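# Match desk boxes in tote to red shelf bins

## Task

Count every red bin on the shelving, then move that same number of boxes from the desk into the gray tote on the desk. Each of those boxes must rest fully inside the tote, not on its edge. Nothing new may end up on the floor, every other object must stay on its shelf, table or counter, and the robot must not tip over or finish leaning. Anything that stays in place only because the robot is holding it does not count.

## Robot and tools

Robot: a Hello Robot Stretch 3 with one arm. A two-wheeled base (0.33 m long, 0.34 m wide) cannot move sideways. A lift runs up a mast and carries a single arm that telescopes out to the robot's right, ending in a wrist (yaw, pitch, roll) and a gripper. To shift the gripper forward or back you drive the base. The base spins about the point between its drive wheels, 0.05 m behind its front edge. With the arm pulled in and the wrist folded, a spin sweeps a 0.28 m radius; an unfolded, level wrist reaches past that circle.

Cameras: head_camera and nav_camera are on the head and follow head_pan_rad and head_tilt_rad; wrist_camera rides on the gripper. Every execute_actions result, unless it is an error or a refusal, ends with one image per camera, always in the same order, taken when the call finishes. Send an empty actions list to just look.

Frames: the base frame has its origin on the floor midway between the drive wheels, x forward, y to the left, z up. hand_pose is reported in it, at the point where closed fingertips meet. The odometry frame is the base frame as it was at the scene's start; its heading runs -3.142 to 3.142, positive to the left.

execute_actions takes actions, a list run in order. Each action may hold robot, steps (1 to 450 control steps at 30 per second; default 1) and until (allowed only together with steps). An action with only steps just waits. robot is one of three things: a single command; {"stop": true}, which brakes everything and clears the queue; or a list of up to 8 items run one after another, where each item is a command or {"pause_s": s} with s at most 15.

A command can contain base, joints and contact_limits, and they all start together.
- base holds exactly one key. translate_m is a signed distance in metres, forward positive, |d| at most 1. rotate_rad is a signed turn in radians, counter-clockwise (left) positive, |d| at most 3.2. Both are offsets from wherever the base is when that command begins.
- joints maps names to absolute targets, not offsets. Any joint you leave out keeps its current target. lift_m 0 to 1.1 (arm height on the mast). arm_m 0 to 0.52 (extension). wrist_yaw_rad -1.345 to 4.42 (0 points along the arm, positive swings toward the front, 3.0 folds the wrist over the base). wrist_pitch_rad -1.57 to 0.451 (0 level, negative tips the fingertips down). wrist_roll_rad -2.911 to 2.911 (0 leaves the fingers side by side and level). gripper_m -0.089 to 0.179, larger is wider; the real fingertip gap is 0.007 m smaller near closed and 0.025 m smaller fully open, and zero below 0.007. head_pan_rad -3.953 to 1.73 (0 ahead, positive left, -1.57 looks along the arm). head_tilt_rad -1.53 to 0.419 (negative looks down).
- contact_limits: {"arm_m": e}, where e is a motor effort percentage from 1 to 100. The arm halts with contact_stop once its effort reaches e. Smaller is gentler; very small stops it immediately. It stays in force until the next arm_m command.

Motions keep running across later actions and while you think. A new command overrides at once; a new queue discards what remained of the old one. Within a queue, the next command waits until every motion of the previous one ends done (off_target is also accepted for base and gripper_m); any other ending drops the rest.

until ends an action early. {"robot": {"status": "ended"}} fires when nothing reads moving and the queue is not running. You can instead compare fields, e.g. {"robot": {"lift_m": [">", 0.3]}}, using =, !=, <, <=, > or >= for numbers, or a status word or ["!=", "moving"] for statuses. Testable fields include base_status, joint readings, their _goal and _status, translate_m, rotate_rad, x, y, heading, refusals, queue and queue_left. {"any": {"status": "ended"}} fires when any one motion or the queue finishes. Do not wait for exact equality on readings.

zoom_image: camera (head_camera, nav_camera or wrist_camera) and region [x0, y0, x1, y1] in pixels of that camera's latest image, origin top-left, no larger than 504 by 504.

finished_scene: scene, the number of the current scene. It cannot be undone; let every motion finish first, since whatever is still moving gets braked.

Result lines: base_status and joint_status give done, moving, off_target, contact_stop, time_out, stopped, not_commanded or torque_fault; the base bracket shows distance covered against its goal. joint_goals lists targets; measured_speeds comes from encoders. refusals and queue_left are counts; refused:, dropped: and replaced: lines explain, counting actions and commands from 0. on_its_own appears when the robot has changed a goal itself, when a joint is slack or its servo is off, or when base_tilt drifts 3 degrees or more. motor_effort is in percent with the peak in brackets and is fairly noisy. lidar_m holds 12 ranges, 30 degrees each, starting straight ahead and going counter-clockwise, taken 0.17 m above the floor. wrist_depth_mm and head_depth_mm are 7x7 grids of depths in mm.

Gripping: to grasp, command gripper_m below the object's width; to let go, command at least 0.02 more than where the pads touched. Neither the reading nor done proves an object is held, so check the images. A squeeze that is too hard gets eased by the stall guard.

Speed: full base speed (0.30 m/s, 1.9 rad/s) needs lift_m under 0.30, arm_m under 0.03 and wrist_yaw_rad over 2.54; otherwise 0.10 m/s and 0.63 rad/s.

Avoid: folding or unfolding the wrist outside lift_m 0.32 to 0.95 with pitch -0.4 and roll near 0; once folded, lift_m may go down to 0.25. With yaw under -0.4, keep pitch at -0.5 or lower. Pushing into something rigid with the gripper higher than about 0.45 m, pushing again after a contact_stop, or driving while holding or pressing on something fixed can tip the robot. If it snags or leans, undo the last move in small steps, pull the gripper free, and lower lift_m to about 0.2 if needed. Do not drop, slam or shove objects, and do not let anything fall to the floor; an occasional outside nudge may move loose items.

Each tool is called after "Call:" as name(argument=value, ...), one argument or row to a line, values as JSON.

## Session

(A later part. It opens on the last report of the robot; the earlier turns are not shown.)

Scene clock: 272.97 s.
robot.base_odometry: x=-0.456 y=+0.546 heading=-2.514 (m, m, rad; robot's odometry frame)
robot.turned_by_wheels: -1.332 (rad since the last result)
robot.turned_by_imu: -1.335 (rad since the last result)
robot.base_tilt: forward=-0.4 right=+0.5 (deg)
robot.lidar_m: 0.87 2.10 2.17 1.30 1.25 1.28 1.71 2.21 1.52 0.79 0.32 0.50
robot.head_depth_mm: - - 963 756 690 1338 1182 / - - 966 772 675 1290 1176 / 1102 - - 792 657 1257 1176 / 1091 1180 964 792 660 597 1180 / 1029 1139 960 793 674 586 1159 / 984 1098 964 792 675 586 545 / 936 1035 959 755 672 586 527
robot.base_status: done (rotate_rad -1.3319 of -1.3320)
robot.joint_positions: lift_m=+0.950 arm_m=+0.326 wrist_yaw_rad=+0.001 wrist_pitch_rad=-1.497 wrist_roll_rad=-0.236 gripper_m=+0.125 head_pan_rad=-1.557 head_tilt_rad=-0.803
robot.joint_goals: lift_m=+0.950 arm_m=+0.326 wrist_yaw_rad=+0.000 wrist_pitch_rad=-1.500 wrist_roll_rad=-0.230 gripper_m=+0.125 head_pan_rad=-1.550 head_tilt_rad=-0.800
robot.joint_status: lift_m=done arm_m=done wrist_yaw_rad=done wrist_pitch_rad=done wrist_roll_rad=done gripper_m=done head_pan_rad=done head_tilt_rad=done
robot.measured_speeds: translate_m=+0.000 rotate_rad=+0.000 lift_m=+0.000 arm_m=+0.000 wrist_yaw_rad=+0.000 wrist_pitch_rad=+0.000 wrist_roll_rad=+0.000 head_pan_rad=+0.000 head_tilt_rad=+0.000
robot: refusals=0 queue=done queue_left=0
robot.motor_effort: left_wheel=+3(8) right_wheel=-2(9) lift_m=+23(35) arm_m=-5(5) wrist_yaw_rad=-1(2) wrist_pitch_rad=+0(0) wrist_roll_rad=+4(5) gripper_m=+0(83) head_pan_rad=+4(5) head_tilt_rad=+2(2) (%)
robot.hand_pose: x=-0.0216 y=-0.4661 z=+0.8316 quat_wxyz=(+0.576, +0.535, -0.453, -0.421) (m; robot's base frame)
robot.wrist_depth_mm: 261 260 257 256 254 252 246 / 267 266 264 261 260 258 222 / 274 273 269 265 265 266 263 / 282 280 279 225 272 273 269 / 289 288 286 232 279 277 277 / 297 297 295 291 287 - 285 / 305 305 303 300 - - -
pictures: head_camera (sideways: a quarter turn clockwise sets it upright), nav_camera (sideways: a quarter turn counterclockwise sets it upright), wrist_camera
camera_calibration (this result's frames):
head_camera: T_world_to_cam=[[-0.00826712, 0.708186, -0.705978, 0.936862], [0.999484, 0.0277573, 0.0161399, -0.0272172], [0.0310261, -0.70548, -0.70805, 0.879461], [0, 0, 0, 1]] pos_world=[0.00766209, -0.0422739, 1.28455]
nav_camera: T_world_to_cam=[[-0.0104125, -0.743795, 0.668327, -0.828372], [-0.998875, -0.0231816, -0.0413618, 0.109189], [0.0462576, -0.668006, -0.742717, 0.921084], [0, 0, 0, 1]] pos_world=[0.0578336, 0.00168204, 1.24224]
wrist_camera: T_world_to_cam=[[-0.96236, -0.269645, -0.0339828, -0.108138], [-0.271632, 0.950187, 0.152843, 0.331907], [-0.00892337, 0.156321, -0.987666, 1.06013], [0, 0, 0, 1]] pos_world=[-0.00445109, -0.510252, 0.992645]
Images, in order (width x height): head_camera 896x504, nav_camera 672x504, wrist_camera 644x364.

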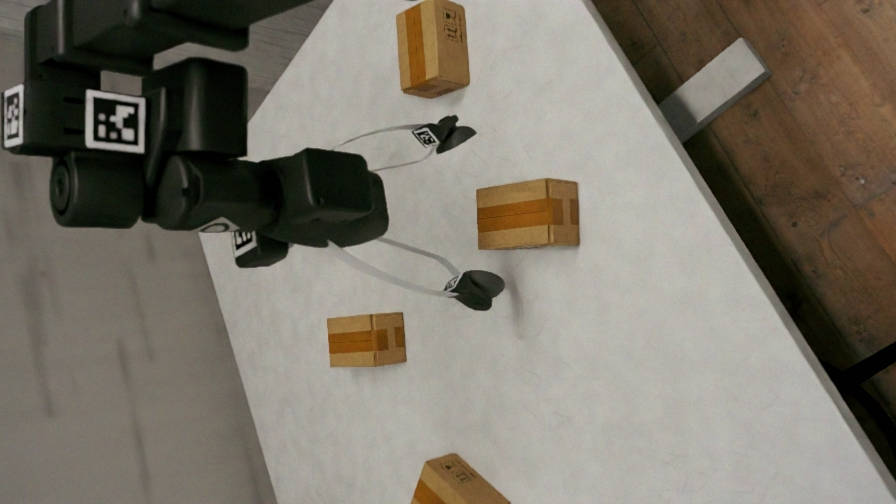

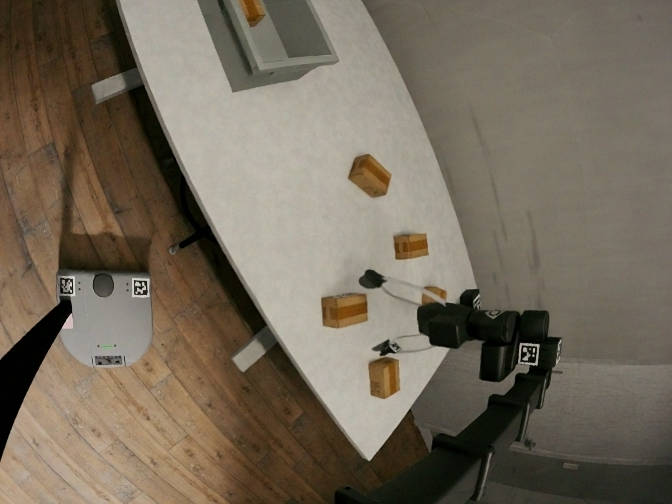

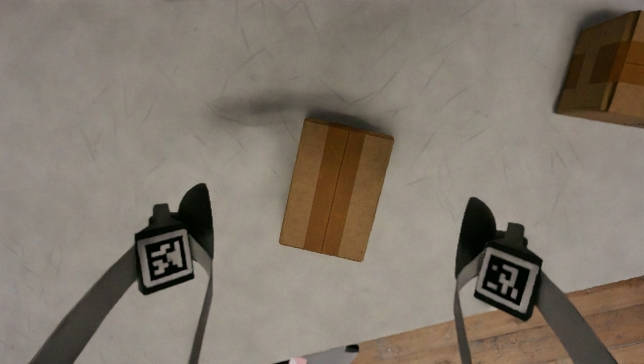

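Call:
execute_actions(
  actions=[
    {"robot":[{"base":{"rotate_rad":0.012},"joints":{"arm_m":0.330,"wrist_roll_rad":-0.05,"lift_m":0.91}},{"joints":{"lift_m":0.864}}],"steps":200,"until":{"robot":{"status":"ended"}}},
  ],
)

Scene clock: 281.40 s.
robot.base_odometry: x=-0.456 y=+0.546 heading=-2.502 (m, m, rad; robot's odometry frame)
robot.turned_by_wheels: +0.012 (rad since the last result)
robot.turned_by_imu: +0.013 (rad since the last result)
robot.base_tilt: forward=-0.3 right=+0.5 (deg)
robot.lidar_m: 0.87 2.10 2.18 1.30 1.25 1.28 1.73 2.21 1.49 0.79 0.32 0.50
robot.head_depth_mm: 1274 1445 - 755 681 1334 1192 / 1208 1323 - 783 674 1287 1178 / 1145 1250 - 772 657 620 1179 / 1082 1181 964 775 659 598 1185 / 1026 1136 962 793 672 587 1137 / 981 1090 963 791 673 586 544 / 932 1040 963 756 672 585 527
robot.base_status: done (rotate_rad +0.0120 of +0.0120)
robot.joint_positions: lift_m=+0.864 arm_m=+0.330 wrist_yaw_rad=+0.001 wrist_pitch_rad=-1.497 wrist_roll_rad=-0.057 gripper_m=+0.125 head_pan_rad=-1.557 head_tilt_rad=-0.803
robot.joint_goals: lift_m=+0.864 arm_m=+0.330 wrist_yaw_rad=+0.000 wrist_pitch_rad=-1.500 wrist_roll_rad=-0.050 gripper_m=+0.125 head_pan_rad=-1.550 head_tilt_rad=-0.800
robot.joint_status: lift_m=done arm_m=done wrist_yaw_rad=done wrist_pitch_rad=done wrist_roll_rad=done gripper_m=done head_pan_rad=done head_tilt_rad=done
robot.measured_speeds: translate_m=+0.000 rotate_rad=+0.000 lift_m=+0.000 arm_m=+0.000 wrist_yaw_rad=+0.000 wrist_pitch_rad=+0.000 wrist_roll_rad=+0.000 head_pan_rad=+0.000 head_tilt_rad=+0.000
robot: refusals=0 queue=done queue_left=0
robot.motor_effort: left_wheel=+2(4) right_wheel=-1(4) lift_m=+23(23) arm_m=+4(6) wrist_yaw_rad=-2(1) wrist_pitch_rad=+0(0) wrist_roll_rad=+4(5) gripper_m=+0(0) head_pan_rad=+4(5) head_tilt_rad=+1(1) (%)
robot.hand_pose: x=-0.0216 y=-0.4694 z=+0.7456 quat_wxyz=(+0.533, +0.495, -0.503, -0.468) (m; robot's base frame)
robot.wrist_depth_mm: 181 179 177 175 174 172 170 / 185 183 181 180 178 176 174 / 189 188 187 182 181 180 179 / 194 193 191 138 138 185 183 / 200 198 195 142 142 188 187 / 205 205 201 146 194 - 193 / 212 210 207 205 202 200 196
pictures: head_camera (sideways: a quarter turn clockwise sets it upright), nav_camera (sideways: a quarter turn counterclockwise sets it upright), wrist_camera
camera_calibration (this result's frames):
head_camera: T_world_to_cam=[[-0.00826712, 0.708186, -0.705978, 0.936862], [0.999484, 0.0277573, 0.0161399, -0.0272172], [0.0310261, -0.70548, -0.70805, 0.879461], [0, 0, 0, 1]] pos_world=[0.00766209, -0.0422739, 1.28455]
nav_camera: T_world_to_cam=[[-0.0104125, -0.743795, 0.668327, -0.828372], [-0.998875, -0.0231816, -0.0413618, 0.109189], [0.0462576, -0.668006, -0.742717, 0.921084], [0, 0, 0, 1]] pos_world=[0.0578336, 0.00168205, 1.24224]
wrist_camera: T_world_to_cam=[[-0.994441, -0.0943451, -0.0467498, -0.0208615], [-0.10038, 0.983511, 0.150433, 0.369332], [0.0317863, 0.154289, -0.987514, 0.975518], [0, 0, 0, 1]] pos_world=[-0.0146801, -0.515722, 0.906803]
Images, in order (width x height): head_camera 896x504, nav_camera 672x504, wrist_camera 644x364.

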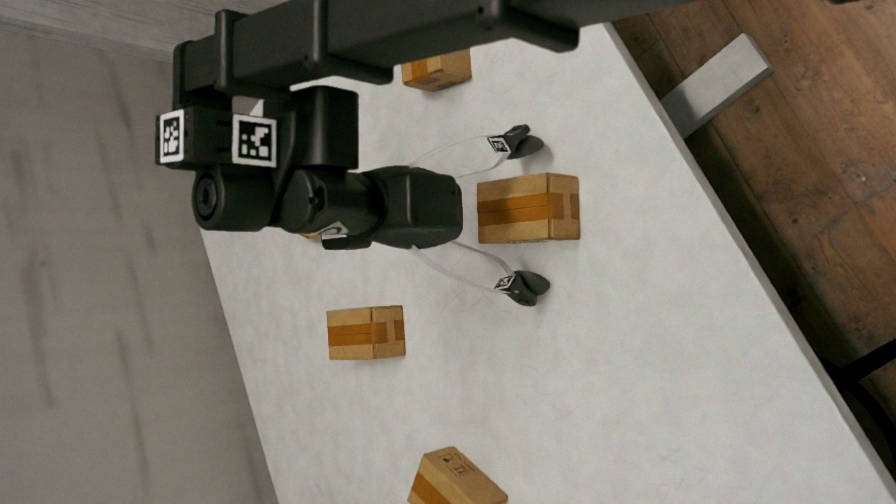

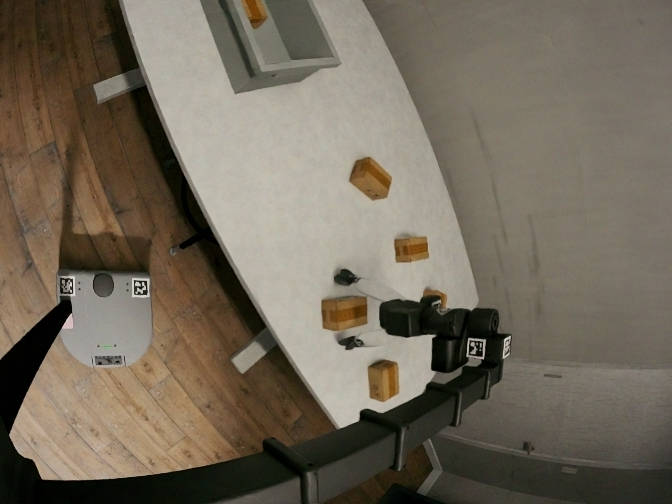

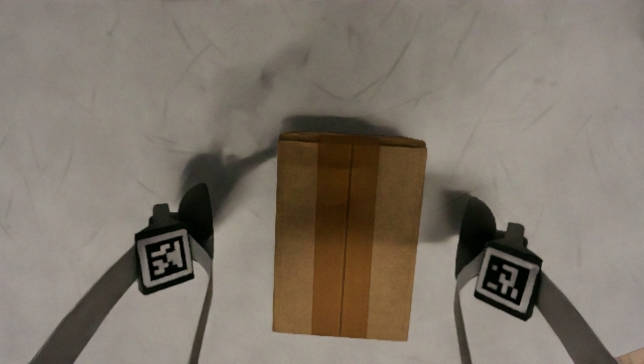

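Call:
execute_actions(
  actions=[
    {"robot":[{"joints":{"gripper_m":0.035}},{"joints":{"lift_m":1.03}}],"steps":200,"until":{"robot":{"lift_m":[">",0.94]}}},
    {"robot":{"base":{"rotate_rad":1.183},"joints":{"lift_m":1.03,"arm_m":0.4225,"wrist_roll_rad":-0.88}},"steps":300,"until":{"robot":{"status":"ended"}}},
  ],
)

Scene clock: 291.07 s.
robot.base_odometry: x=-0.456 y=+0.546 heading=-1.319 (m, m, rad; robot's odometry frame)
robot.turned_by_wheels: +1.183 (rad since the last result)
robot.turned_by_imu: +1.188 (rad since the last result)
robot.base_tilt: forward=-0.4 right=+0.5 (deg)
robot.lidar_m: 1.59 1.26 1.24 1.34 2.00 2.20 0.79 0.61 0.32 0.50 0.90 2.10
robot.head_depth_mm: 985 1085 969 792 673 588 523 / 1059 1145 964 738 674 586 545 / - - 609 772 661 586 1154 / 1175 1220 841 701 673 609 1180 / 1293 1367 822 737 672 1281 1179 / 1408 1601 961 773 689 1328 1177 / 1537 1816 964 794 1451 1316 1178
robot.base_status: done (rotate_rad +1.1829 of +1.1830)
robot.joint_positions: lift_m=+1.030 arm_m=+0.422 wrist_yaw_rad=+0.001 wrist_pitch_rad=-1.497 wrist_roll_rad=-0.874 gripper_m=+0.035 head_pan_rad=-1.557 head_tilt_rad=-0.803
robot.joint_goals: lift_m=+1.030 arm_m=+0.422 wrist_yaw_rad=+0.000 wrist_pitch_rad=-1.500 wrist_roll_rad=-0.880 gripper_m=+0.035 head_pan_rad=-1.550 head_tilt_rad=-0.800
robot.joint_status: lift_m=done arm_m=done wrist_yaw_rad=done wrist_pitch_rad=done wrist_roll_rad=done gripper_m=done head_pan_rad=done head_tilt_rad=done
robot.measured_speeds: translate_m=+0.000 rotate_rad=+0.000 lift_m=+0.000 arm_m=+0.000 wrist_yaw_rad=+0.000 wrist_pitch_rad=+0.000 wrist_roll_rad=+0.000 head_pan_rad=+0.000 head_tilt_rad=+0.000
robot: refusals=0 queue=done queue_left=0
robot.motor_effort: left_wheel=-1(9) right_wheel=+2(9) lift_m=+33(36) arm_m=+4(5) wrist_yaw_rad=-1(1) wrist_pitch_rad=+0(0) wrist_roll_rad=-4(6) gripper_m=-11(88) head_pan_rad=+5(6) head_tilt_rad=+1(2) (%)
robot.hand_pose: x=-0.0215 y=-0.5620 z=+0.9112 quat_wxyz=(+0.689, +0.640, -0.249, -0.232) (m; robot's base frame)
robot.wrist_depth_mm: - 326 252 277 323 239 328 / - 337 296 287 330 334 336 / - 345 303 338 317 344 343 / - 355 265 136 194 353 356 / - 365 239 139 138 365 366 / - 381 261 143 143 376 380 / - 391 391 147 392 390 390
pictures: head_camera (sideways: a quarter turn clockwise sets it upright), nav_camera (sideways: a quarter turn counterclockwise sets it upright), wrist_camera
camera_calibration (this result's frames):
head_camera: T_world_to_cam=[[-0.00826704, 0.708156, -0.706007, 0.9369], [0.999484, 0.0277584, 0.0161394, -0.0272165], [0.0310268, -0.70551, -0.70802, 0.879423], [0, 0, 0, 1]] pos_world=[0.00766212, -0.0422747, 1.28455]
nav_camera: T_world_to_cam=[[-0.0104126, -0.743767, 0.668358, -0.828412], [-0.998875, -0.0231838, -0.0413614, 0.109189], [0.0462583, -0.668037, -0.742689, 0.921048], [0, 0, 0, 1]] pos_world=[0.0578337, 0.00167958, 1.24224]
wrist_camera: T_world_to_cam=[[-0.614218, -0.789129, 0.00352087, -0.449842], [-0.776079, 0.604857, 0.178462, 0.182653], [-0.142959, 0.106882, -0.98394, 1.11965], [0, 0, 0, 1]] pos_world=[0.0255165, -0.585133, 1.07066]
Images, in order (width x height): head_camera 896x504, nav_camera 672x504, wrist_camera 644x364.

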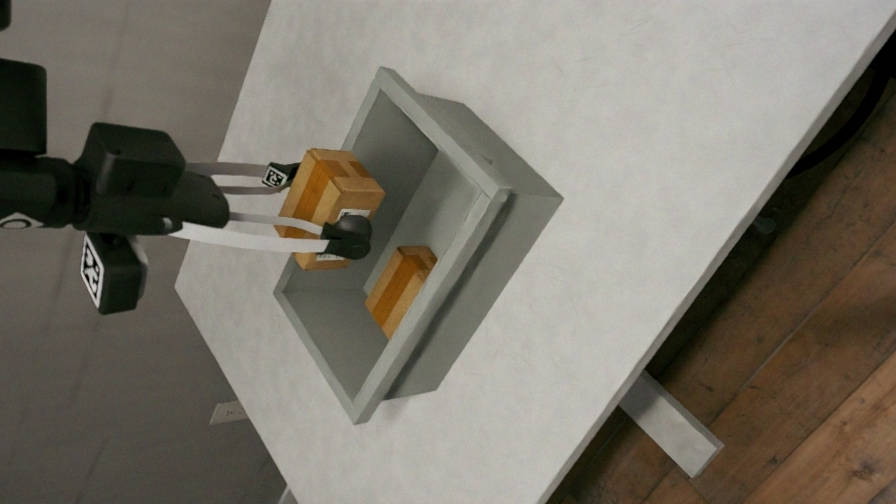

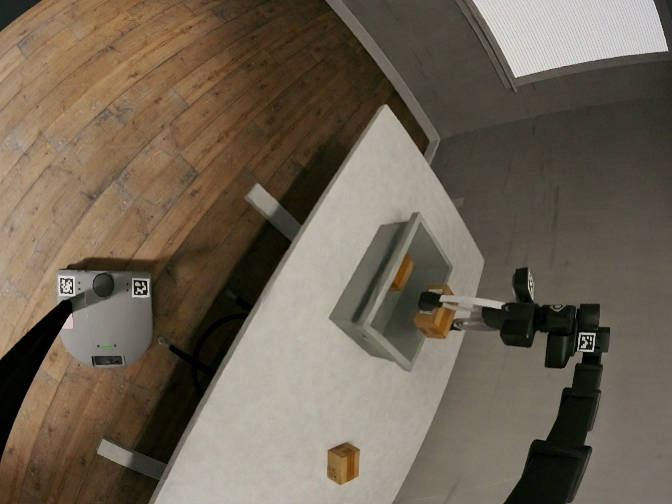

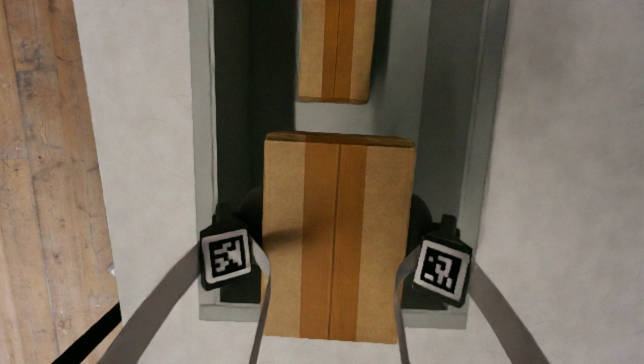

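Call:
execute_actions(
  actions=[
    {"robot":[{"joints":{"lift_m":0.868}},{"joints":{"gripper_m":0.095}},{"joints":{"lift_m":1.0}}],"steps":300,"until":{"robot":{"lift_m":[">",0.978],"queue_left":["=",0],"gripper_m":[">",0.09]}}},
    {"robot":{"base":{"rotate_rad":-0.681},"joints":{"lift_m":1.0,"arm_m":0.475,"wrist_roll_rad":1.1,"gripper_m":0.125}},"steps":300,"until":{"robot":{"rotate_rad":["<",-0.45]}}},
    {"robot":{"joints":{"lift_m":0.96}},"steps":300,"until":{"robot":{"status":"ended"}}},
  ],
)

Scene clock: 322.20 s.
robot.base_odometry: x=-0.456 y=+0.546 heading=-2.000 (m, m, rad; robot's odometry frame)
robot.turned_by_wheels: -0.681 (rad since the last result)
robot.turned_by_imu: -0.681 (rad since the last result)
robot.base_tilt: forward=-0.4 right=+0.4 (deg)
robot.lidar_m: 2.10 2.15 1.31 1.24 1.27 1.69 2.20 1.54 0.79 0.32 0.50 0.87
robot.head_depth_mm: - 1097 967 782 674 587 1166 / - 1088 960 795 674 587 1148 / - - 934 773 673 586 1145 / 933 1060 932 769 673 585 1124 / 929 1061 963 792 675 585 1147 / 930 1055 961 791 674 584 1146 / 929 1057 963 753 671 587 1144
robot.base_status: done (rotate_rad -0.6809 of -0.6810)
robot.joint_positions: lift_m=+0.960 arm_m=+0.475 wrist_yaw_rad=+0.001 wrist_pitch_rad=-1.497 wrist_roll_rad=+1.094 gripper_m=+0.125 head_pan_rad=-1.557 head_tilt_rad=-0.803
robot.joint_goals: lift_m=+0.960 arm_m=+0.475 wrist_yaw_rad=+0.000 wrist_pitch_rad=-1.500 wrist_roll_rad=+1.100 gripper_m=+0.125 head_pan_rad=-1.550 head_tilt_rad=-0.800
robot.joint_status: lift_m=done arm_m=done wrist_yaw_rad=done wrist_pitch_rad=done wrist_roll_rad=done gripper_m=done head_pan_rad=done head_tilt_rad=done
robot.measured_speeds: translate_m=+0.000 rotate_rad=+0.000 lift_m=+0.000 arm_m=+0.000 wrist_yaw_rad=+0.000 wrist_pitch_rad=+0.000 wrist_roll_rad=+0.000 head_pan_rad=+0.000 head_tilt_rad=+0.000
robot: refusals=0 queue=done queue_left=0
robot.motor_effort: left_wheel=+2(9) right_wheel=-1(9) lift_m=+23(32) arm_m=+5(5) wrist_yaw_rad=-2(2) wrist_pitch_rad=+0(1) wrist_roll_rad=+4(5) gripper_m=+0(82) head_pan_rad=+5(4) head_tilt_rad=+1(2) (%)
robot.hand_pose: x=-0.0216 y=-0.6142 z=+0.8416 quat_wxyz=(+0.174, +0.161, -0.711, -0.662) (m; robot's base frame)
robot.wrist_depth_mm: 282 275 269 263 257 252 245 / 290 284 277 270 265 257 251 / 301 293 284 233 271 265 260 / 309 302 295 235 278 273 267 / 318 313 302 245 287 278 275 / 329 323 313 304 296 - 281 / 341 333 323 315 306 298 289
pictures: head_camera (sideways: a quarter turn clockwise sets it upright), nav_camera (sideways: a quarter turn counterclockwise sets it upright), wrist_camera
camera_calibration (this result's frames):
head_camera: T_world_to_cam=[[-0.00827253, 0.708144, -0.706019, 0.936916], [0.999484, 0.0277667, 0.0161391, -0.0272162], [0.0310326, -0.705522, -0.708009, 0.879408], [0, 0, 0, 1]] pos_world=[0.00766246, -0.0422749, 1.28455]
nav_camera: T_world_to_cam=[[-0.0104068, -0.743756, 0.66837, -0.828429], [-0.998875, -0.0231925, -0.0413612, 0.109188], [0.0462638, -0.668049, -0.742678, 0.921033], [0, 0, 0, 1]] pos_world=[0.0578337, 0.001679, 1.24224]
wrist_camera: T_world_to_cam=[[-0.488705, 0.864585, -0.116877, 0.628888], [0.844662, 0.502415, 0.18473, 0.193378], [0.218436, -0.00844281, -0.975815, 0.986882], [0, 0, 0, 1]] pos_world=[-0.071569, -0.632552, 1.00079]
Images, in order (width x height): head_camera 896x504, nav_camera 672x504, wrist_camera 644x364.

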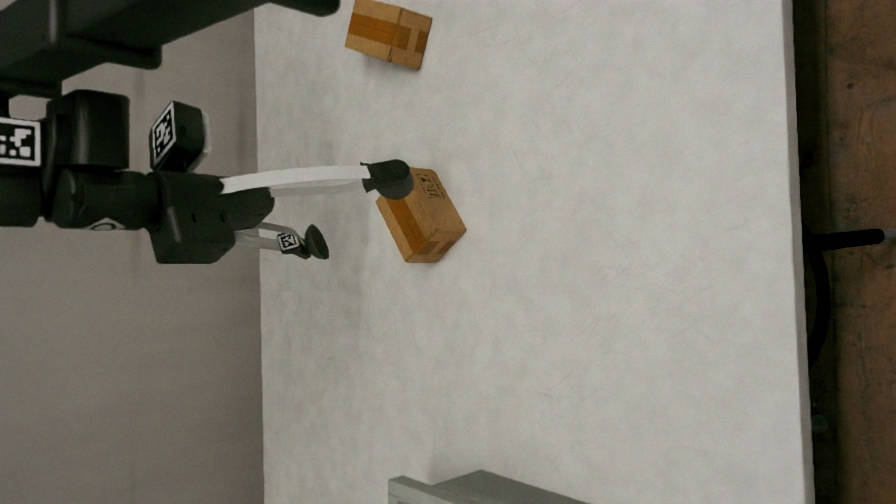

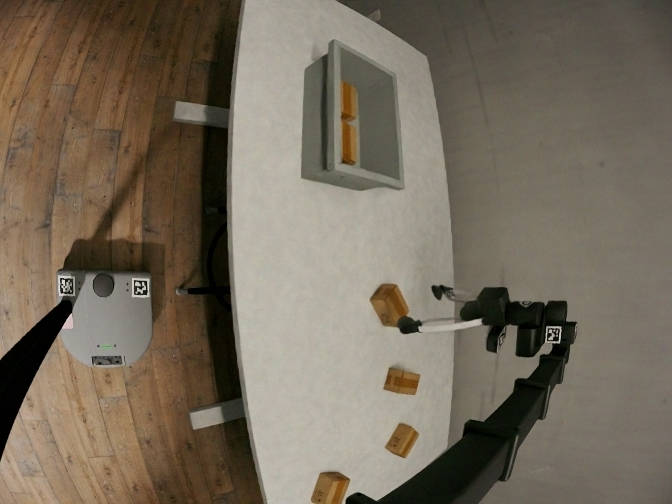

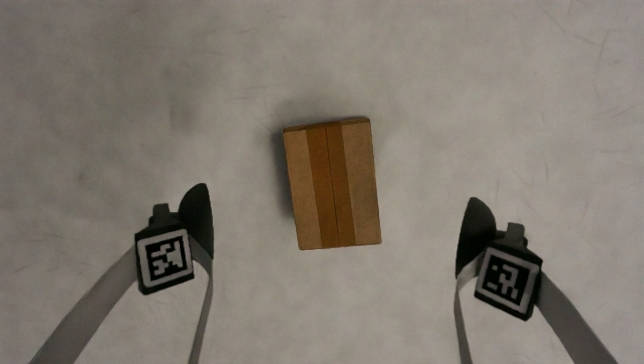

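Call:
execute_actions(
  actions=[
    {"robot":[{"joints":{"arm_m":0.4875,"wrist_roll_rad":0.94,"lift_m":0.91}},{"joints":{"lift_m":0.864}}],"steps":200,"until":{"robot":{"status":"ended"}}},
  ],
)

Scene clock: 330.77 s.
robot.base_odometry: x=-0.456 y=+0.546 heading=-2.000 (m, m, rad; robot's odometry frame)
robot.turned_by_wheels: +0.000 (rad since the last result)
robot.turned_by_imu: +0.001 (rad since the last result)
robot.base_tilt: forward=-0.3 right=+0.5 (deg)
robot.lidar_m: 2.10 2.16 1.31 1.24 1.28 1.69 2.21 1.54 0.79 0.32 0.50 0.87
robot.head_depth_mm: 942 1048 - - 660 586 1167 / 922 - 938 793 674 587 1145 / 919 - 936 767 672 587 1144 / 934 1063 949 769 675 586 1128 / 931 1061 963 793 673 585 1149 / 932 1055 964 792 674 584 1147 / 933 1060 960 753 674 586 1144
robot.base_status: done (rotate_rad -0.6809 of -0.6810)
robot.joint_positions: lift_m=+0.864 arm_m=+0.487 wrist_yaw_rad=+0.001 wrist_pitch_rad=-1.497 wrist_roll_rad=+0.947 gripper_m=+0.125 head_pan_rad=-1.557 head_tilt_rad=-0.803
robot.joint_goals: lift_m=+0.864 arm_m=+0.487 wrist_yaw_rad=+0.000 wrist_pitch_rad=-1.500 wrist_roll_rad=+0.940 gripper_m=+0.125 head_pan_rad=-1.550 head_tilt_rad=-0.800
robot.joint_status: lift_m=done arm_m=done wrist_yaw_rad=done wrist_pitch_rad=done wrist_roll_rad=done gripper_m=done head_pan_rad=done head_tilt_rad=done
robot.measured_speeds: translate_m=+0.000 rotate_rad=+0.000 lift_m=+0.000 arm_m=+0.000 wrist_yaw_rad=+0.000 wrist_pitch_rad=+0.000 wrist_roll_rad=+0.000 head_pan_rad=+0.000 head_tilt_rad=+0.000
robot: refusals=0 queue=done queue_left=0
robot.motor_effort: left_wheel=+3(2) right_wheel=-1(1) lift_m=+22(22) arm_m=+5(4) wrist_yaw_rad=-2(1) wrist_pitch_rad=+0(0) wrist_roll_rad=-5(5) gripper_m=+1(0) head_pan_rad=+5(5) head_tilt_rad=+2(2) (%)
robot.hand_pose: x=-0.0216 y=-0.6267 z=+0.7456 quat_wxyz=(+0.225, +0.209, -0.697, -0.648) (m; robot's base frame)
robot.wrist_depth_mm: 184 181 177 173 169 166 162 / 190 186 182 178 174 170 167 / 196 193 188 181 178 175 171 / 201 198 192 137 136 180 176 / 208 205 198 141 140 183 181 / 216 211 206 146 191 - 186 / 224 218 212 151 199 195 190
pictures: head_camera (sideways: a quarter turn clockwise sets it upright), nav_camera (sideways: a quarter turn counterclockwise sets it upright), wrist_camera
camera_calibration (this result's frames):
head_camera: T_world_to_cam=[[-0.00827253, 0.708144, -0.706019, 0.936916], [0.999484, 0.0277667, 0.0161391, -0.0272162], [0.0310326, -0.705522, -0.708009, 0.879407], [0, 0, 0, 1]] pos_world=[0.00766246, -0.042275, 1.28455]
nav_camera: T_world_to_cam=[[-0.0104068, -0.743756, 0.66837, -0.828429], [-0.998875, -0.0231925, -0.0413612, 0.109188], [0.0462638, -0.668049, -0.742678, 0.921033], [0, 0, 0, 1]] pos_world=[0.0578337, 0.00167899, 1.24224]
wrist_camera: T_world_to_cam=[[-0.611104, 0.783742, -0.110906, 0.570719], [0.764026, 0.620662, 0.176188, 0.296144], [0.206921, 0.0229336, -0.978089, 0.914215], [0, 0, 0, 1]] pos_world=[-0.0666638, -0.652069, 0.905302]
Images, in order (width x height): head_camera 896x504, nav_camera 672x504, wrist_camera 644x364.

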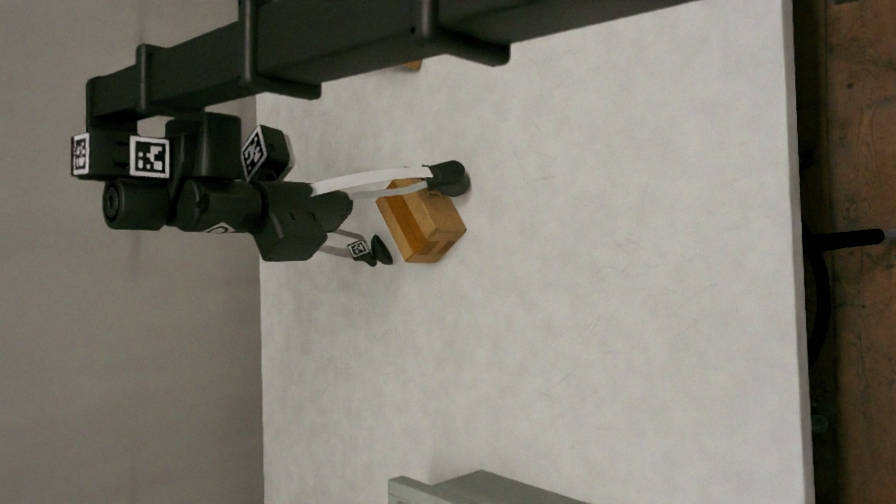

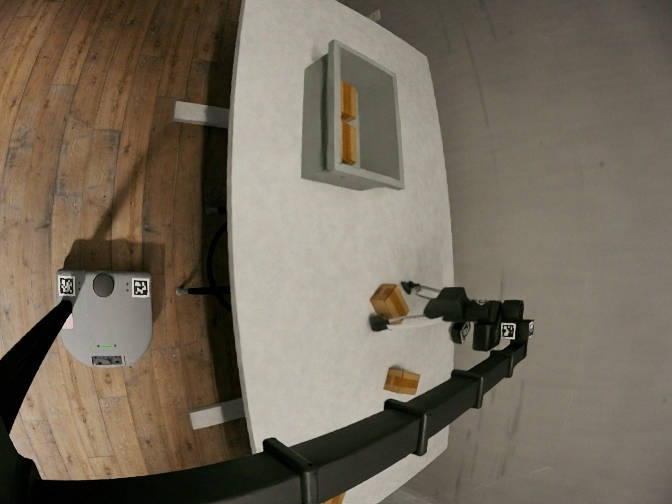

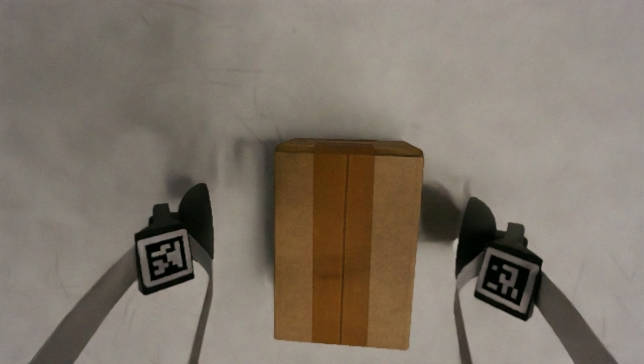

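Call:
execute_actions(
  actions=[
    {"robot":[{"joints":{"gripper_m":0.035}},{"joints":{"lift_m":1.03,"wrist_roll_rad":0.94}}],"steps":200,"until":{"robot":{"lift_m":[">",0.90]}}},
    {"robot":{"joints":{"lift_m":1.03,"wrist_roll_rad":-0.75,"arm_m":0.498}},"steps":300,"until":{"robot":{"lift_m":[">",0.96]}}},
    {"robot":{"base":{"rotate_rad":0.818}},"steps":300,"until":{"robot":{"status":"ended"}}},
  ],
)

Scene clock: 341.57 s.
robot.base_odometry: x=-0.456 y=+0.546 heading=-1.182 (m, m, rad; robot's odometry frame)
robot.turned_by_wheels: +0.818 (rad since the last result)
robot.turned_by_imu: +0.822 (rad since the last result)
robot.base_tilt: forward=-0.3 right=+0.5 (deg)
robot.lidar_m: 1.45 1.24 1.24 1.43 2.21 2.13 0.79 0.32 0.50 0.50 2.06 2.10
robot.head_depth_mm: 1053 1147 963 705 676 586 527 / 1147 1210 964 718 661 587 910 / - 1181 792 696 668 597 1185 / 1361 1503 806 735 673 1266 1180 / 1512 1696 959 773 690 1326 1184 / 1678 1990 962 791 1467 1336 1182 / 1911 2246 961 813 1530 1334 1182
robot.base_status: done (rotate_rad +0.8179 of +0.8180)
robot.joint_positions: lift_m=+1.030 arm_m=+0.498 wrist_yaw_rad=+0.001 wrist_pitch_rad=-1.498 wrist_roll_rad=-0.744 gripper_m=+0.035 head_pan_rad=-1.557 head_tilt_rad=-0.803
robot.joint_goals: lift_m=+1.030 arm_m=+0.498 wrist_yaw_rad=+0.000 wrist_pitch_rad=-1.500 wrist_roll_rad=-0.750 gripper_m=+0.035 head_pan_rad=-1.550 head_tilt_rad=-0.800
robot.joint_status: lift_m=done arm_m=done wrist_yaw_rad=done wrist_pitch_rad=done wrist_roll_rad=done gripper_m=done head_pan_rad=done head_tilt_rad=done
robot.measured_speeds: translate_m=+0.000 rotate_rad=+0.000 lift_m=+0.000 arm_m=+0.000 wrist_yaw_rad=+0.000 wrist_pitch_rad=+0.000 wrist_roll_rad=+0.000 head_pan_rad=+0.000 head_tilt_rad=+0.000
robot: refusals=0 queue=done queue_left=0
robot.motor_effort: left_wheel=-2(8) right_wheel=+2(11) lift_m=+33(32) arm_m=+5(6) wrist_yaw_rad=-1(0) wrist_pitch_rad=+0(0) wrist_roll_rad=-4(5) gripper_m=-11(86) head_pan_rad=+4(6) head_tilt_rad=+2(2) (%)
robot.hand_pose: x=-0.0215 y=-0.6374 z=+0.9112 quat_wxyz=(+0.671, +0.624, -0.294, -0.274) (m; robot's base frame)
robot.wrist_depth_mm: - 330 330 327 326 327 326 / - 338 224 222 222 333 335 / - 348 270 302 313 340 344 / - 355 244 134 242 353 353 / - 369 239 139 137 364 367 / - 380 345 143 142 373 375 / - 395 302 148 257 390 387
pictures: head_camera (sideways: a quarter turn clockwise sets it upright), nav_camera (sideways: a quarter turn counterclockwise sets it upright), wrist_camera
camera_calibration (this result's frames):
head_camera: T_world_to_cam=[[-0.0082727, 0.708144, -0.706019, 0.936916], [0.999484, 0.0277669, 0.0161391, -0.0272162], [0.0310328, -0.705522, -0.708009, 0.879407], [0, 0, 0, 1]] pos_world=[0.00766247, -0.042275, 1.28455]
nav_camera: T_world_to_cam=[[-0.0104066, -0.743756, 0.66837, -0.828429], [-0.998875, -0.0231927, -0.0413612, 0.109188], [0.046264, -0.668049, -0.742678, 0.921033], [0, 0, 0, 1]] pos_world=[0.0578337, 0.001679, 1.24224]
wrist_camera: T_world_to_cam=[[-0.711169, -0.703015, -0.00293152, -0.450675], [-0.692934, 0.700255, 0.171714, 0.296986], [-0.118665, 0.124149, -0.985142, 1.14033], [0, 0, 0, 1]] pos_world=[0.0206026, -0.666368, 1.07107]
Images, in order (width x height): head_camera 896x504, nav_camera 672x504, wrist_camera 644x364.

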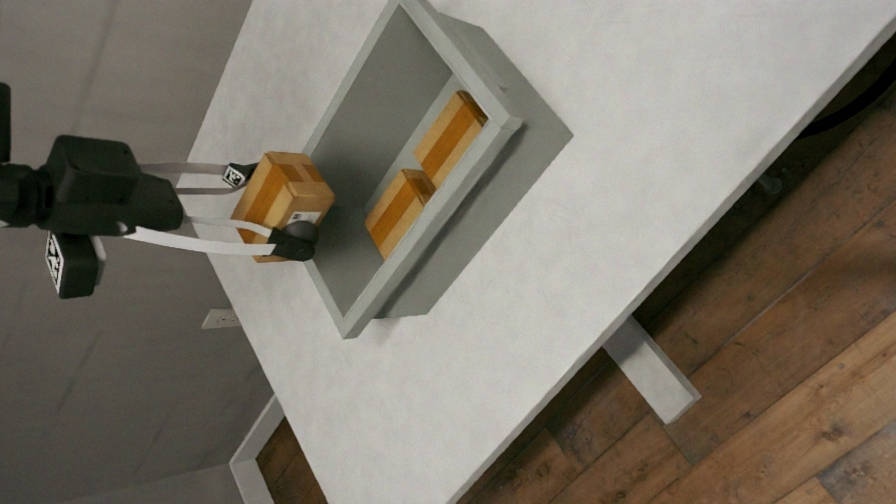

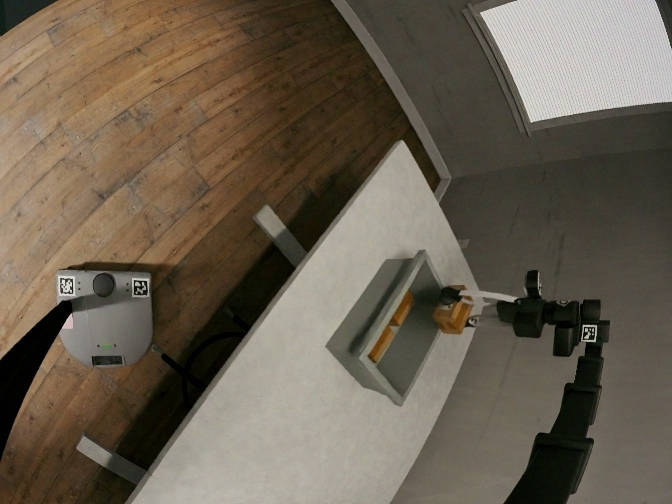

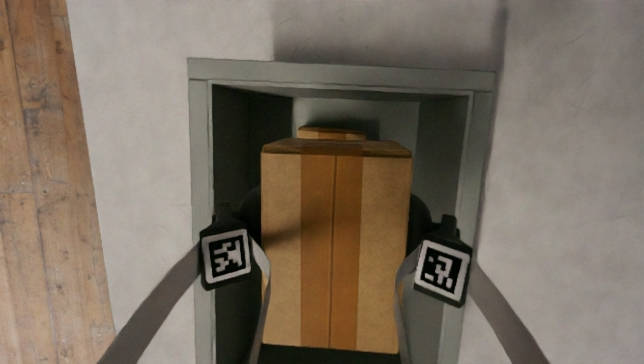

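Call:
execute_actions(
  actions=[
    {"robot":{"joints":{"lift_m":0.922}},"steps":300,"until":{"robot":{"status":"ended"}}},
  ],
)

Scene clock: 356.10 s.
robot.base_odometry: x=-0.456 y=+0.546 heading=-1.182 (m, m, rad; robot's odometry frame)
robot.turned_by_wheels: +0.000 (rad since the last result)
robot.turned_by_imu: +0.001 (rad since the last result)
robot.base_tilt: forward=-0.3 right=+0.6 (deg)
robot.lidar_m: 1.45 1.24 1.24 1.43 2.21 2.13 0.79 0.32 0.50 0.50 2.07 2.10
robot.head_depth_mm: 1030 - 936 727 675 587 529 / - 1184 964 719 659 587 908 / - - 792 698 670 596 1183 / 1369 1455 786 736 676 1272 1172 / 1506 1699 962 773 687 1339 1180 / 1670 1973 963 791 1479 1331 1179 / 1906 2264 964 812 1525 1331 1182
robot.base_status: done (rotate_rad +0.8179 of +0.8180)
robot.joint_positions: lift_m=+0.922 arm_m=+0.498 wrist_yaw_rad=+0.001 wrist_pitch_rad=-1.498 wrist_roll_rad=-0.744 gripper_m=+0.035 head_pan_rad=-1.557 head_tilt_rad=-0.803
robot.joint_goals: lift_m=+0.922 arm_m=+0.498 wrist_yaw_rad=+0.000 wrist_pitch_rad=-1.500 wrist_roll_rad=-0.750 gripper_m=+0.035 head_pan_rad=-1.550 head_tilt_rad=-0.800
robot.joint_status: lift_m=done arm_m=done wrist_yaw_rad=done wrist_pitch_rad=done wrist_roll_rad=done gripper_m=done head_pan_rad=done head_tilt_rad=done
robot.measured_speeds: translate_m=+0.000 rotate_rad=+0.000 lift_m=+0.000 arm_m=+0.000 wrist_yaw_rad=+0.000 wrist_pitch_rad=+0.000 wrist_roll_rad=+0.000 head_pan_rad=+0.000 head_tilt_rad=+0.000
robot: refusals=0 queue=done queue_left=0
robot.motor_effort: left_wheel=-1(1) right_wheel=+2(2) lift_m=+24(33) arm_m=+4(4) wrist_yaw_rad=-1(1) wrist_pitch_rad=-1(0) wrist_roll_rad=-4(4) gripper_m=-11(11) head_pan_rad=+5(4) head_tilt_rad=+2(2) (%)
robot.hand_pose: x=-0.0215 y=-0.6374 z=+0.8036 quat_wxyz=(+0.671, +0.624, -0.294, -0.274) (m; robot's base frame)
robot.wrist_depth_mm: 226 115 116 115 116 116 115 / 232 127 181 162 147 135 118 / 240 137 235 234 234 176 123 / 247 139 241 134 240 175 126 / 254 141 196 139 137 172 129 / 263 134 258 143 142 159 134 / 271 157 262 147 255 187 265
pictures: head_camera (sideways: a quarter turn clockwise sets it upright), nav_camera (sideways: a quarter turn counterclockwise sets it upright), wrist_camera
camera_calibration (this result's frames):
head_camera: T_world_to_cam=[[-0.00827253, 0.708144, -0.706019, 0.936916], [0.999484, 0.0277667, 0.0161391, -0.0272162], [0.0310326, -0.705522, -0.708009, 0.879408], [0, 0, 0, 1]] pos_world=[0.00766246, -0.0422749, 1.28455]
nav_camera: T_world_to_cam=[[-0.0104068, -0.743756, 0.66837, -0.828429], [-0.998875, -0.0231925, -0.0413612, 0.109188], [0.0462638, -0.668049, -0.742678, 0.921033], [0, 0, 0, 1]] pos_world=[0.0578337, 0.001679, 1.24224]
wrist_camera: T_world_to_cam=[[-0.711169, -0.703015, -0.00293152, -0.45099], [-0.692934, 0.700255, 0.171714, 0.315462], [-0.118665, 0.124149, -0.985142, 1.03433], [0, 0, 0, 1]] pos_world=[0.0206026, -0.666368, 0.963472]
Images, in order (width x height): head_camera 896x504, nav_camera 672x504, wrist_camera 644x364.

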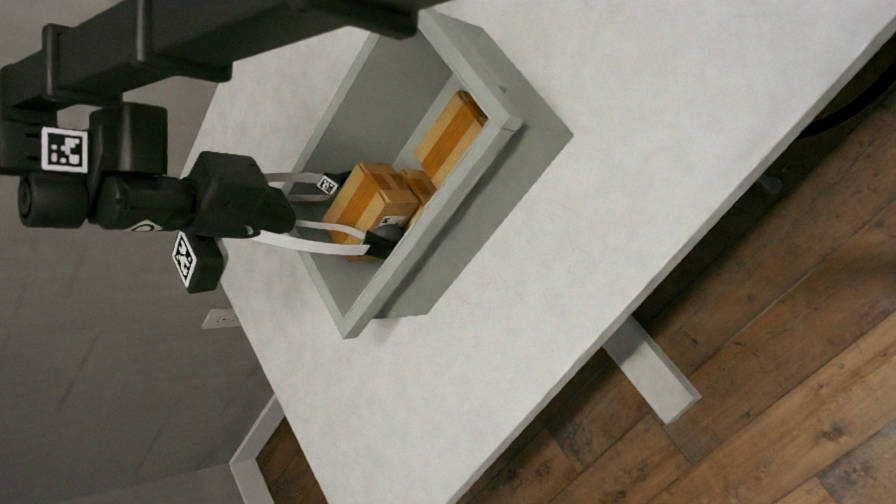

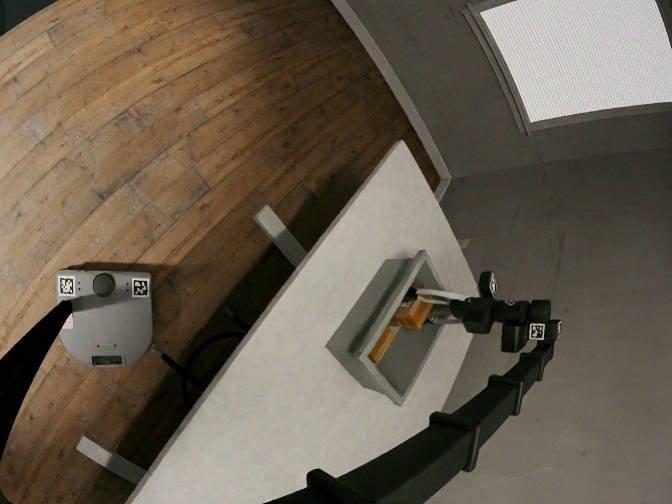

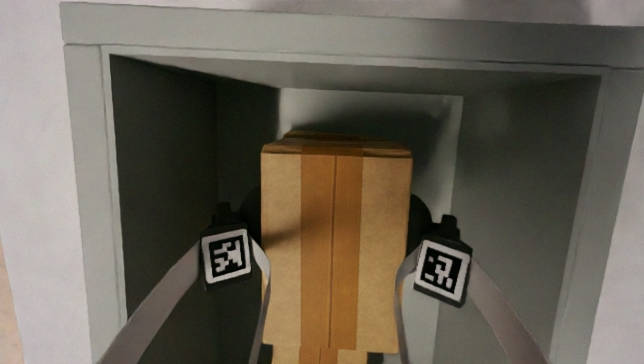

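Call:
execute_actions(
  actions=[
    {"robot":[{"joints":{"lift_m":0.920}},{"joints":{"gripper_m":0.095}},{"joints":{"lift_m":1.01}}],"steps":300,"until":{"robot":{"lift_m":[">",0.985],"queue_left":["=",0],"gripper_m":[">",0.09]}}},
    {"robot":{"base":{"rotate_rad":-1.63},"joints":{"lift_m":1.01,"arm_m":0.494,"wrist_roll_rad":1.2,"gripper_m":0.125}},"steps":300,"until":{"robot":{"rotate_rad":["<",-0.7]}}},
    {"robot":{"joints":{"lift_m":0.94}},"steps":300,"until":{"robot":{"status":"ended"}}},
  ],
)

Scene clock: 365.90 s.
robot.base_odometry: x=-0.456 y=+0.546 heading=-2.812 (m, m, rad; robot's odometry frame)
robot.turned_by_wheels: -1.630 (rad since the last result)
robot.turned_by_imu: -1.634 (rad since the last result)
robot.base_tilt: forward=-0.3 right=+0.5 (deg)
robot.lidar_m: 0.50 1.90 2.10 1.50 1.25 1.24 1.38 2.21 2.28 0.79 0.32 0.32
robot.head_depth_mm: - - 2182 1717 1538 1335 1182 / - 2082 2210 811 1515 1334 1180 / - - 966 772 718 1310 1181 / 1347 1516 936 774 675 1308 1182 / 1276 1411 961 792 671 609 1183 / 1160 1226 908 792 674 586 1147 / 1072 1143 957 793 674 585 529
robot.base_status: done (rotate_rad -1.6299 of -1.6300)
robot.joint_positions: lift_m=+0.940 arm_m=+0.494 wrist_yaw_rad=+0.001 wrist_pitch_rad=-1.498 wrist_roll_rad=+1.194 gripper_m=+0.125 head_pan_rad=-1.557 head_tilt_rad=-0.803
robot.joint_goals: lift_m=+0.940 arm_m=+0.494 wrist_yaw_rad=+0.000 wrist_pitch_rad=-1.500 wrist_roll_rad=+1.200 gripper_m=+0.125 head_pan_rad=-1.550 head_tilt_rad=-0.800
robot.joint_status: lift_m=done arm_m=done wrist_yaw_rad=done wrist_pitch_rad=done wrist_roll_rad=done gripper_m=done head_pan_rad=done head_tilt_rad=done
robot.measured_speeds: translate_m=+0.000 rotate_rad=+0.000 lift_m=+0.000 arm_m=+0.000 wrist_yaw_rad=+0.000 wrist_pitch_rad=+0.000 wrist_roll_rad=+0.000 head_pan_rad=+0.000 head_tilt_rad=+0.000
robot: refusals=0 queue=done queue_left=0
robot.motor_effort: left_wheel=+1(9) right_wheel=-1(9) lift_m=+22(33) arm_m=-5(6) wrist_yaw_rad=-1(0) wrist_pitch_rad=+0(0) wrist_roll_rad=+4(5) gripper_m=+0(79) head_pan_rad=+5(5) head_tilt_rad=+1(2) (%)
robot.hand_pose: x=-0.0216 y=-0.6337 z=+0.8216 quat_wxyz=(+0.138, +0.128, -0.719, -0.669) (m; robot's base frame)
robot.wrist_depth_mm: 265 255 250 245 239 235 849 / 270 263 257 250 244 241 891 / 279 272 265 215 251 247 911 / 287 281 273 215 258 253 - / 296 291 281 221 266 258 256 / 299 300 293 283 275 - 263 / 262 309 302 292 284 276 272
pictures: head_camera (sideways: a quarter turn clockwise sets it upright), nav_camera (sideways: a quarter turn counterclockwise sets it upright), wrist_camera
camera_calibration (this result's frames):
head_camera: T_world_to_cam=[[-0.00827253, 0.708144, -0.706019, 0.936916], [0.999484, 0.0277667, 0.0161391, -0.0272162], [0.0310326, -0.705522, -0.708009, 0.879407], [0, 0, 0, 1]] pos_world=[0.00766246, -0.042275, 1.28455]
nav_camera: T_world_to_cam=[[-0.0104068, -0.743756, 0.66837, -0.828429], [-0.998875, -0.0231925, -0.0413612, 0.109188], [0.0462638, -0.668049, -0.742678, 0.921033], [0, 0, 0, 1]] pos_world=[0.0578337, 0.00167899, 1.24224]
wrist_camera: T_world_to_cam=[[-0.399364, 0.908925, -0.119845, 0.675899], [0.889115, 0.415862, 0.191135, 0.147717], [0.223567, -0.0302239, -0.97422, 0.952201], [0, 0, 0, 1]] pos_world=[-0.0742873, -0.646993, 0.980422]
Images, in order (width x height): head_camera 896x504, nav_camera 672x504, wrist_camera 644x364.

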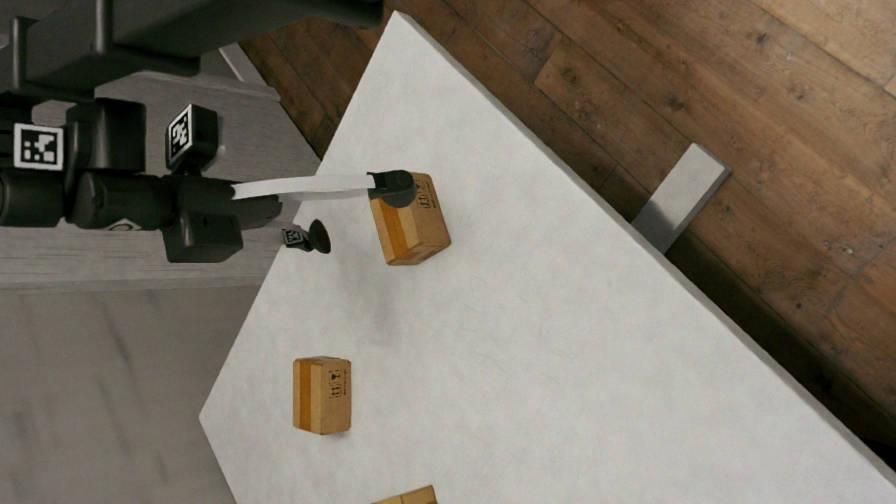

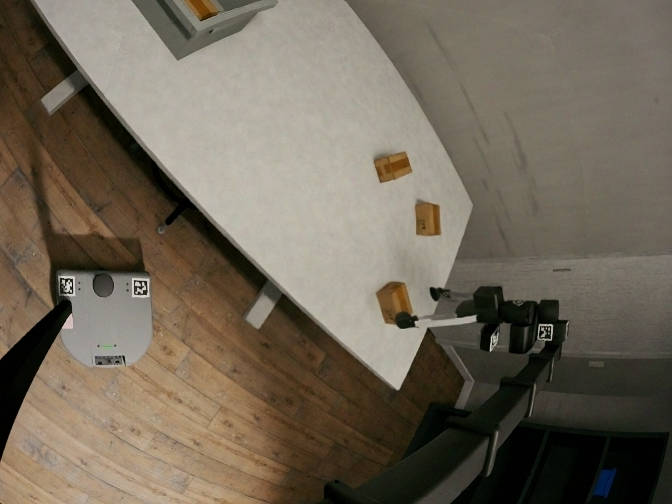

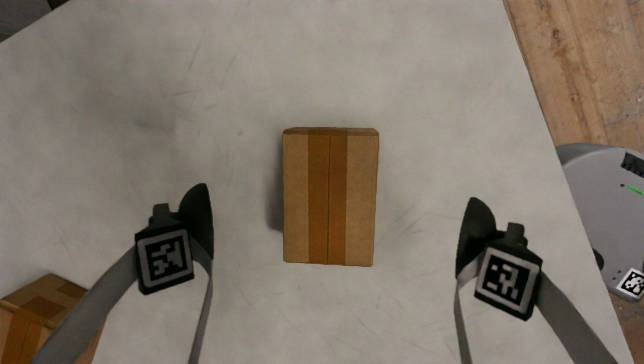

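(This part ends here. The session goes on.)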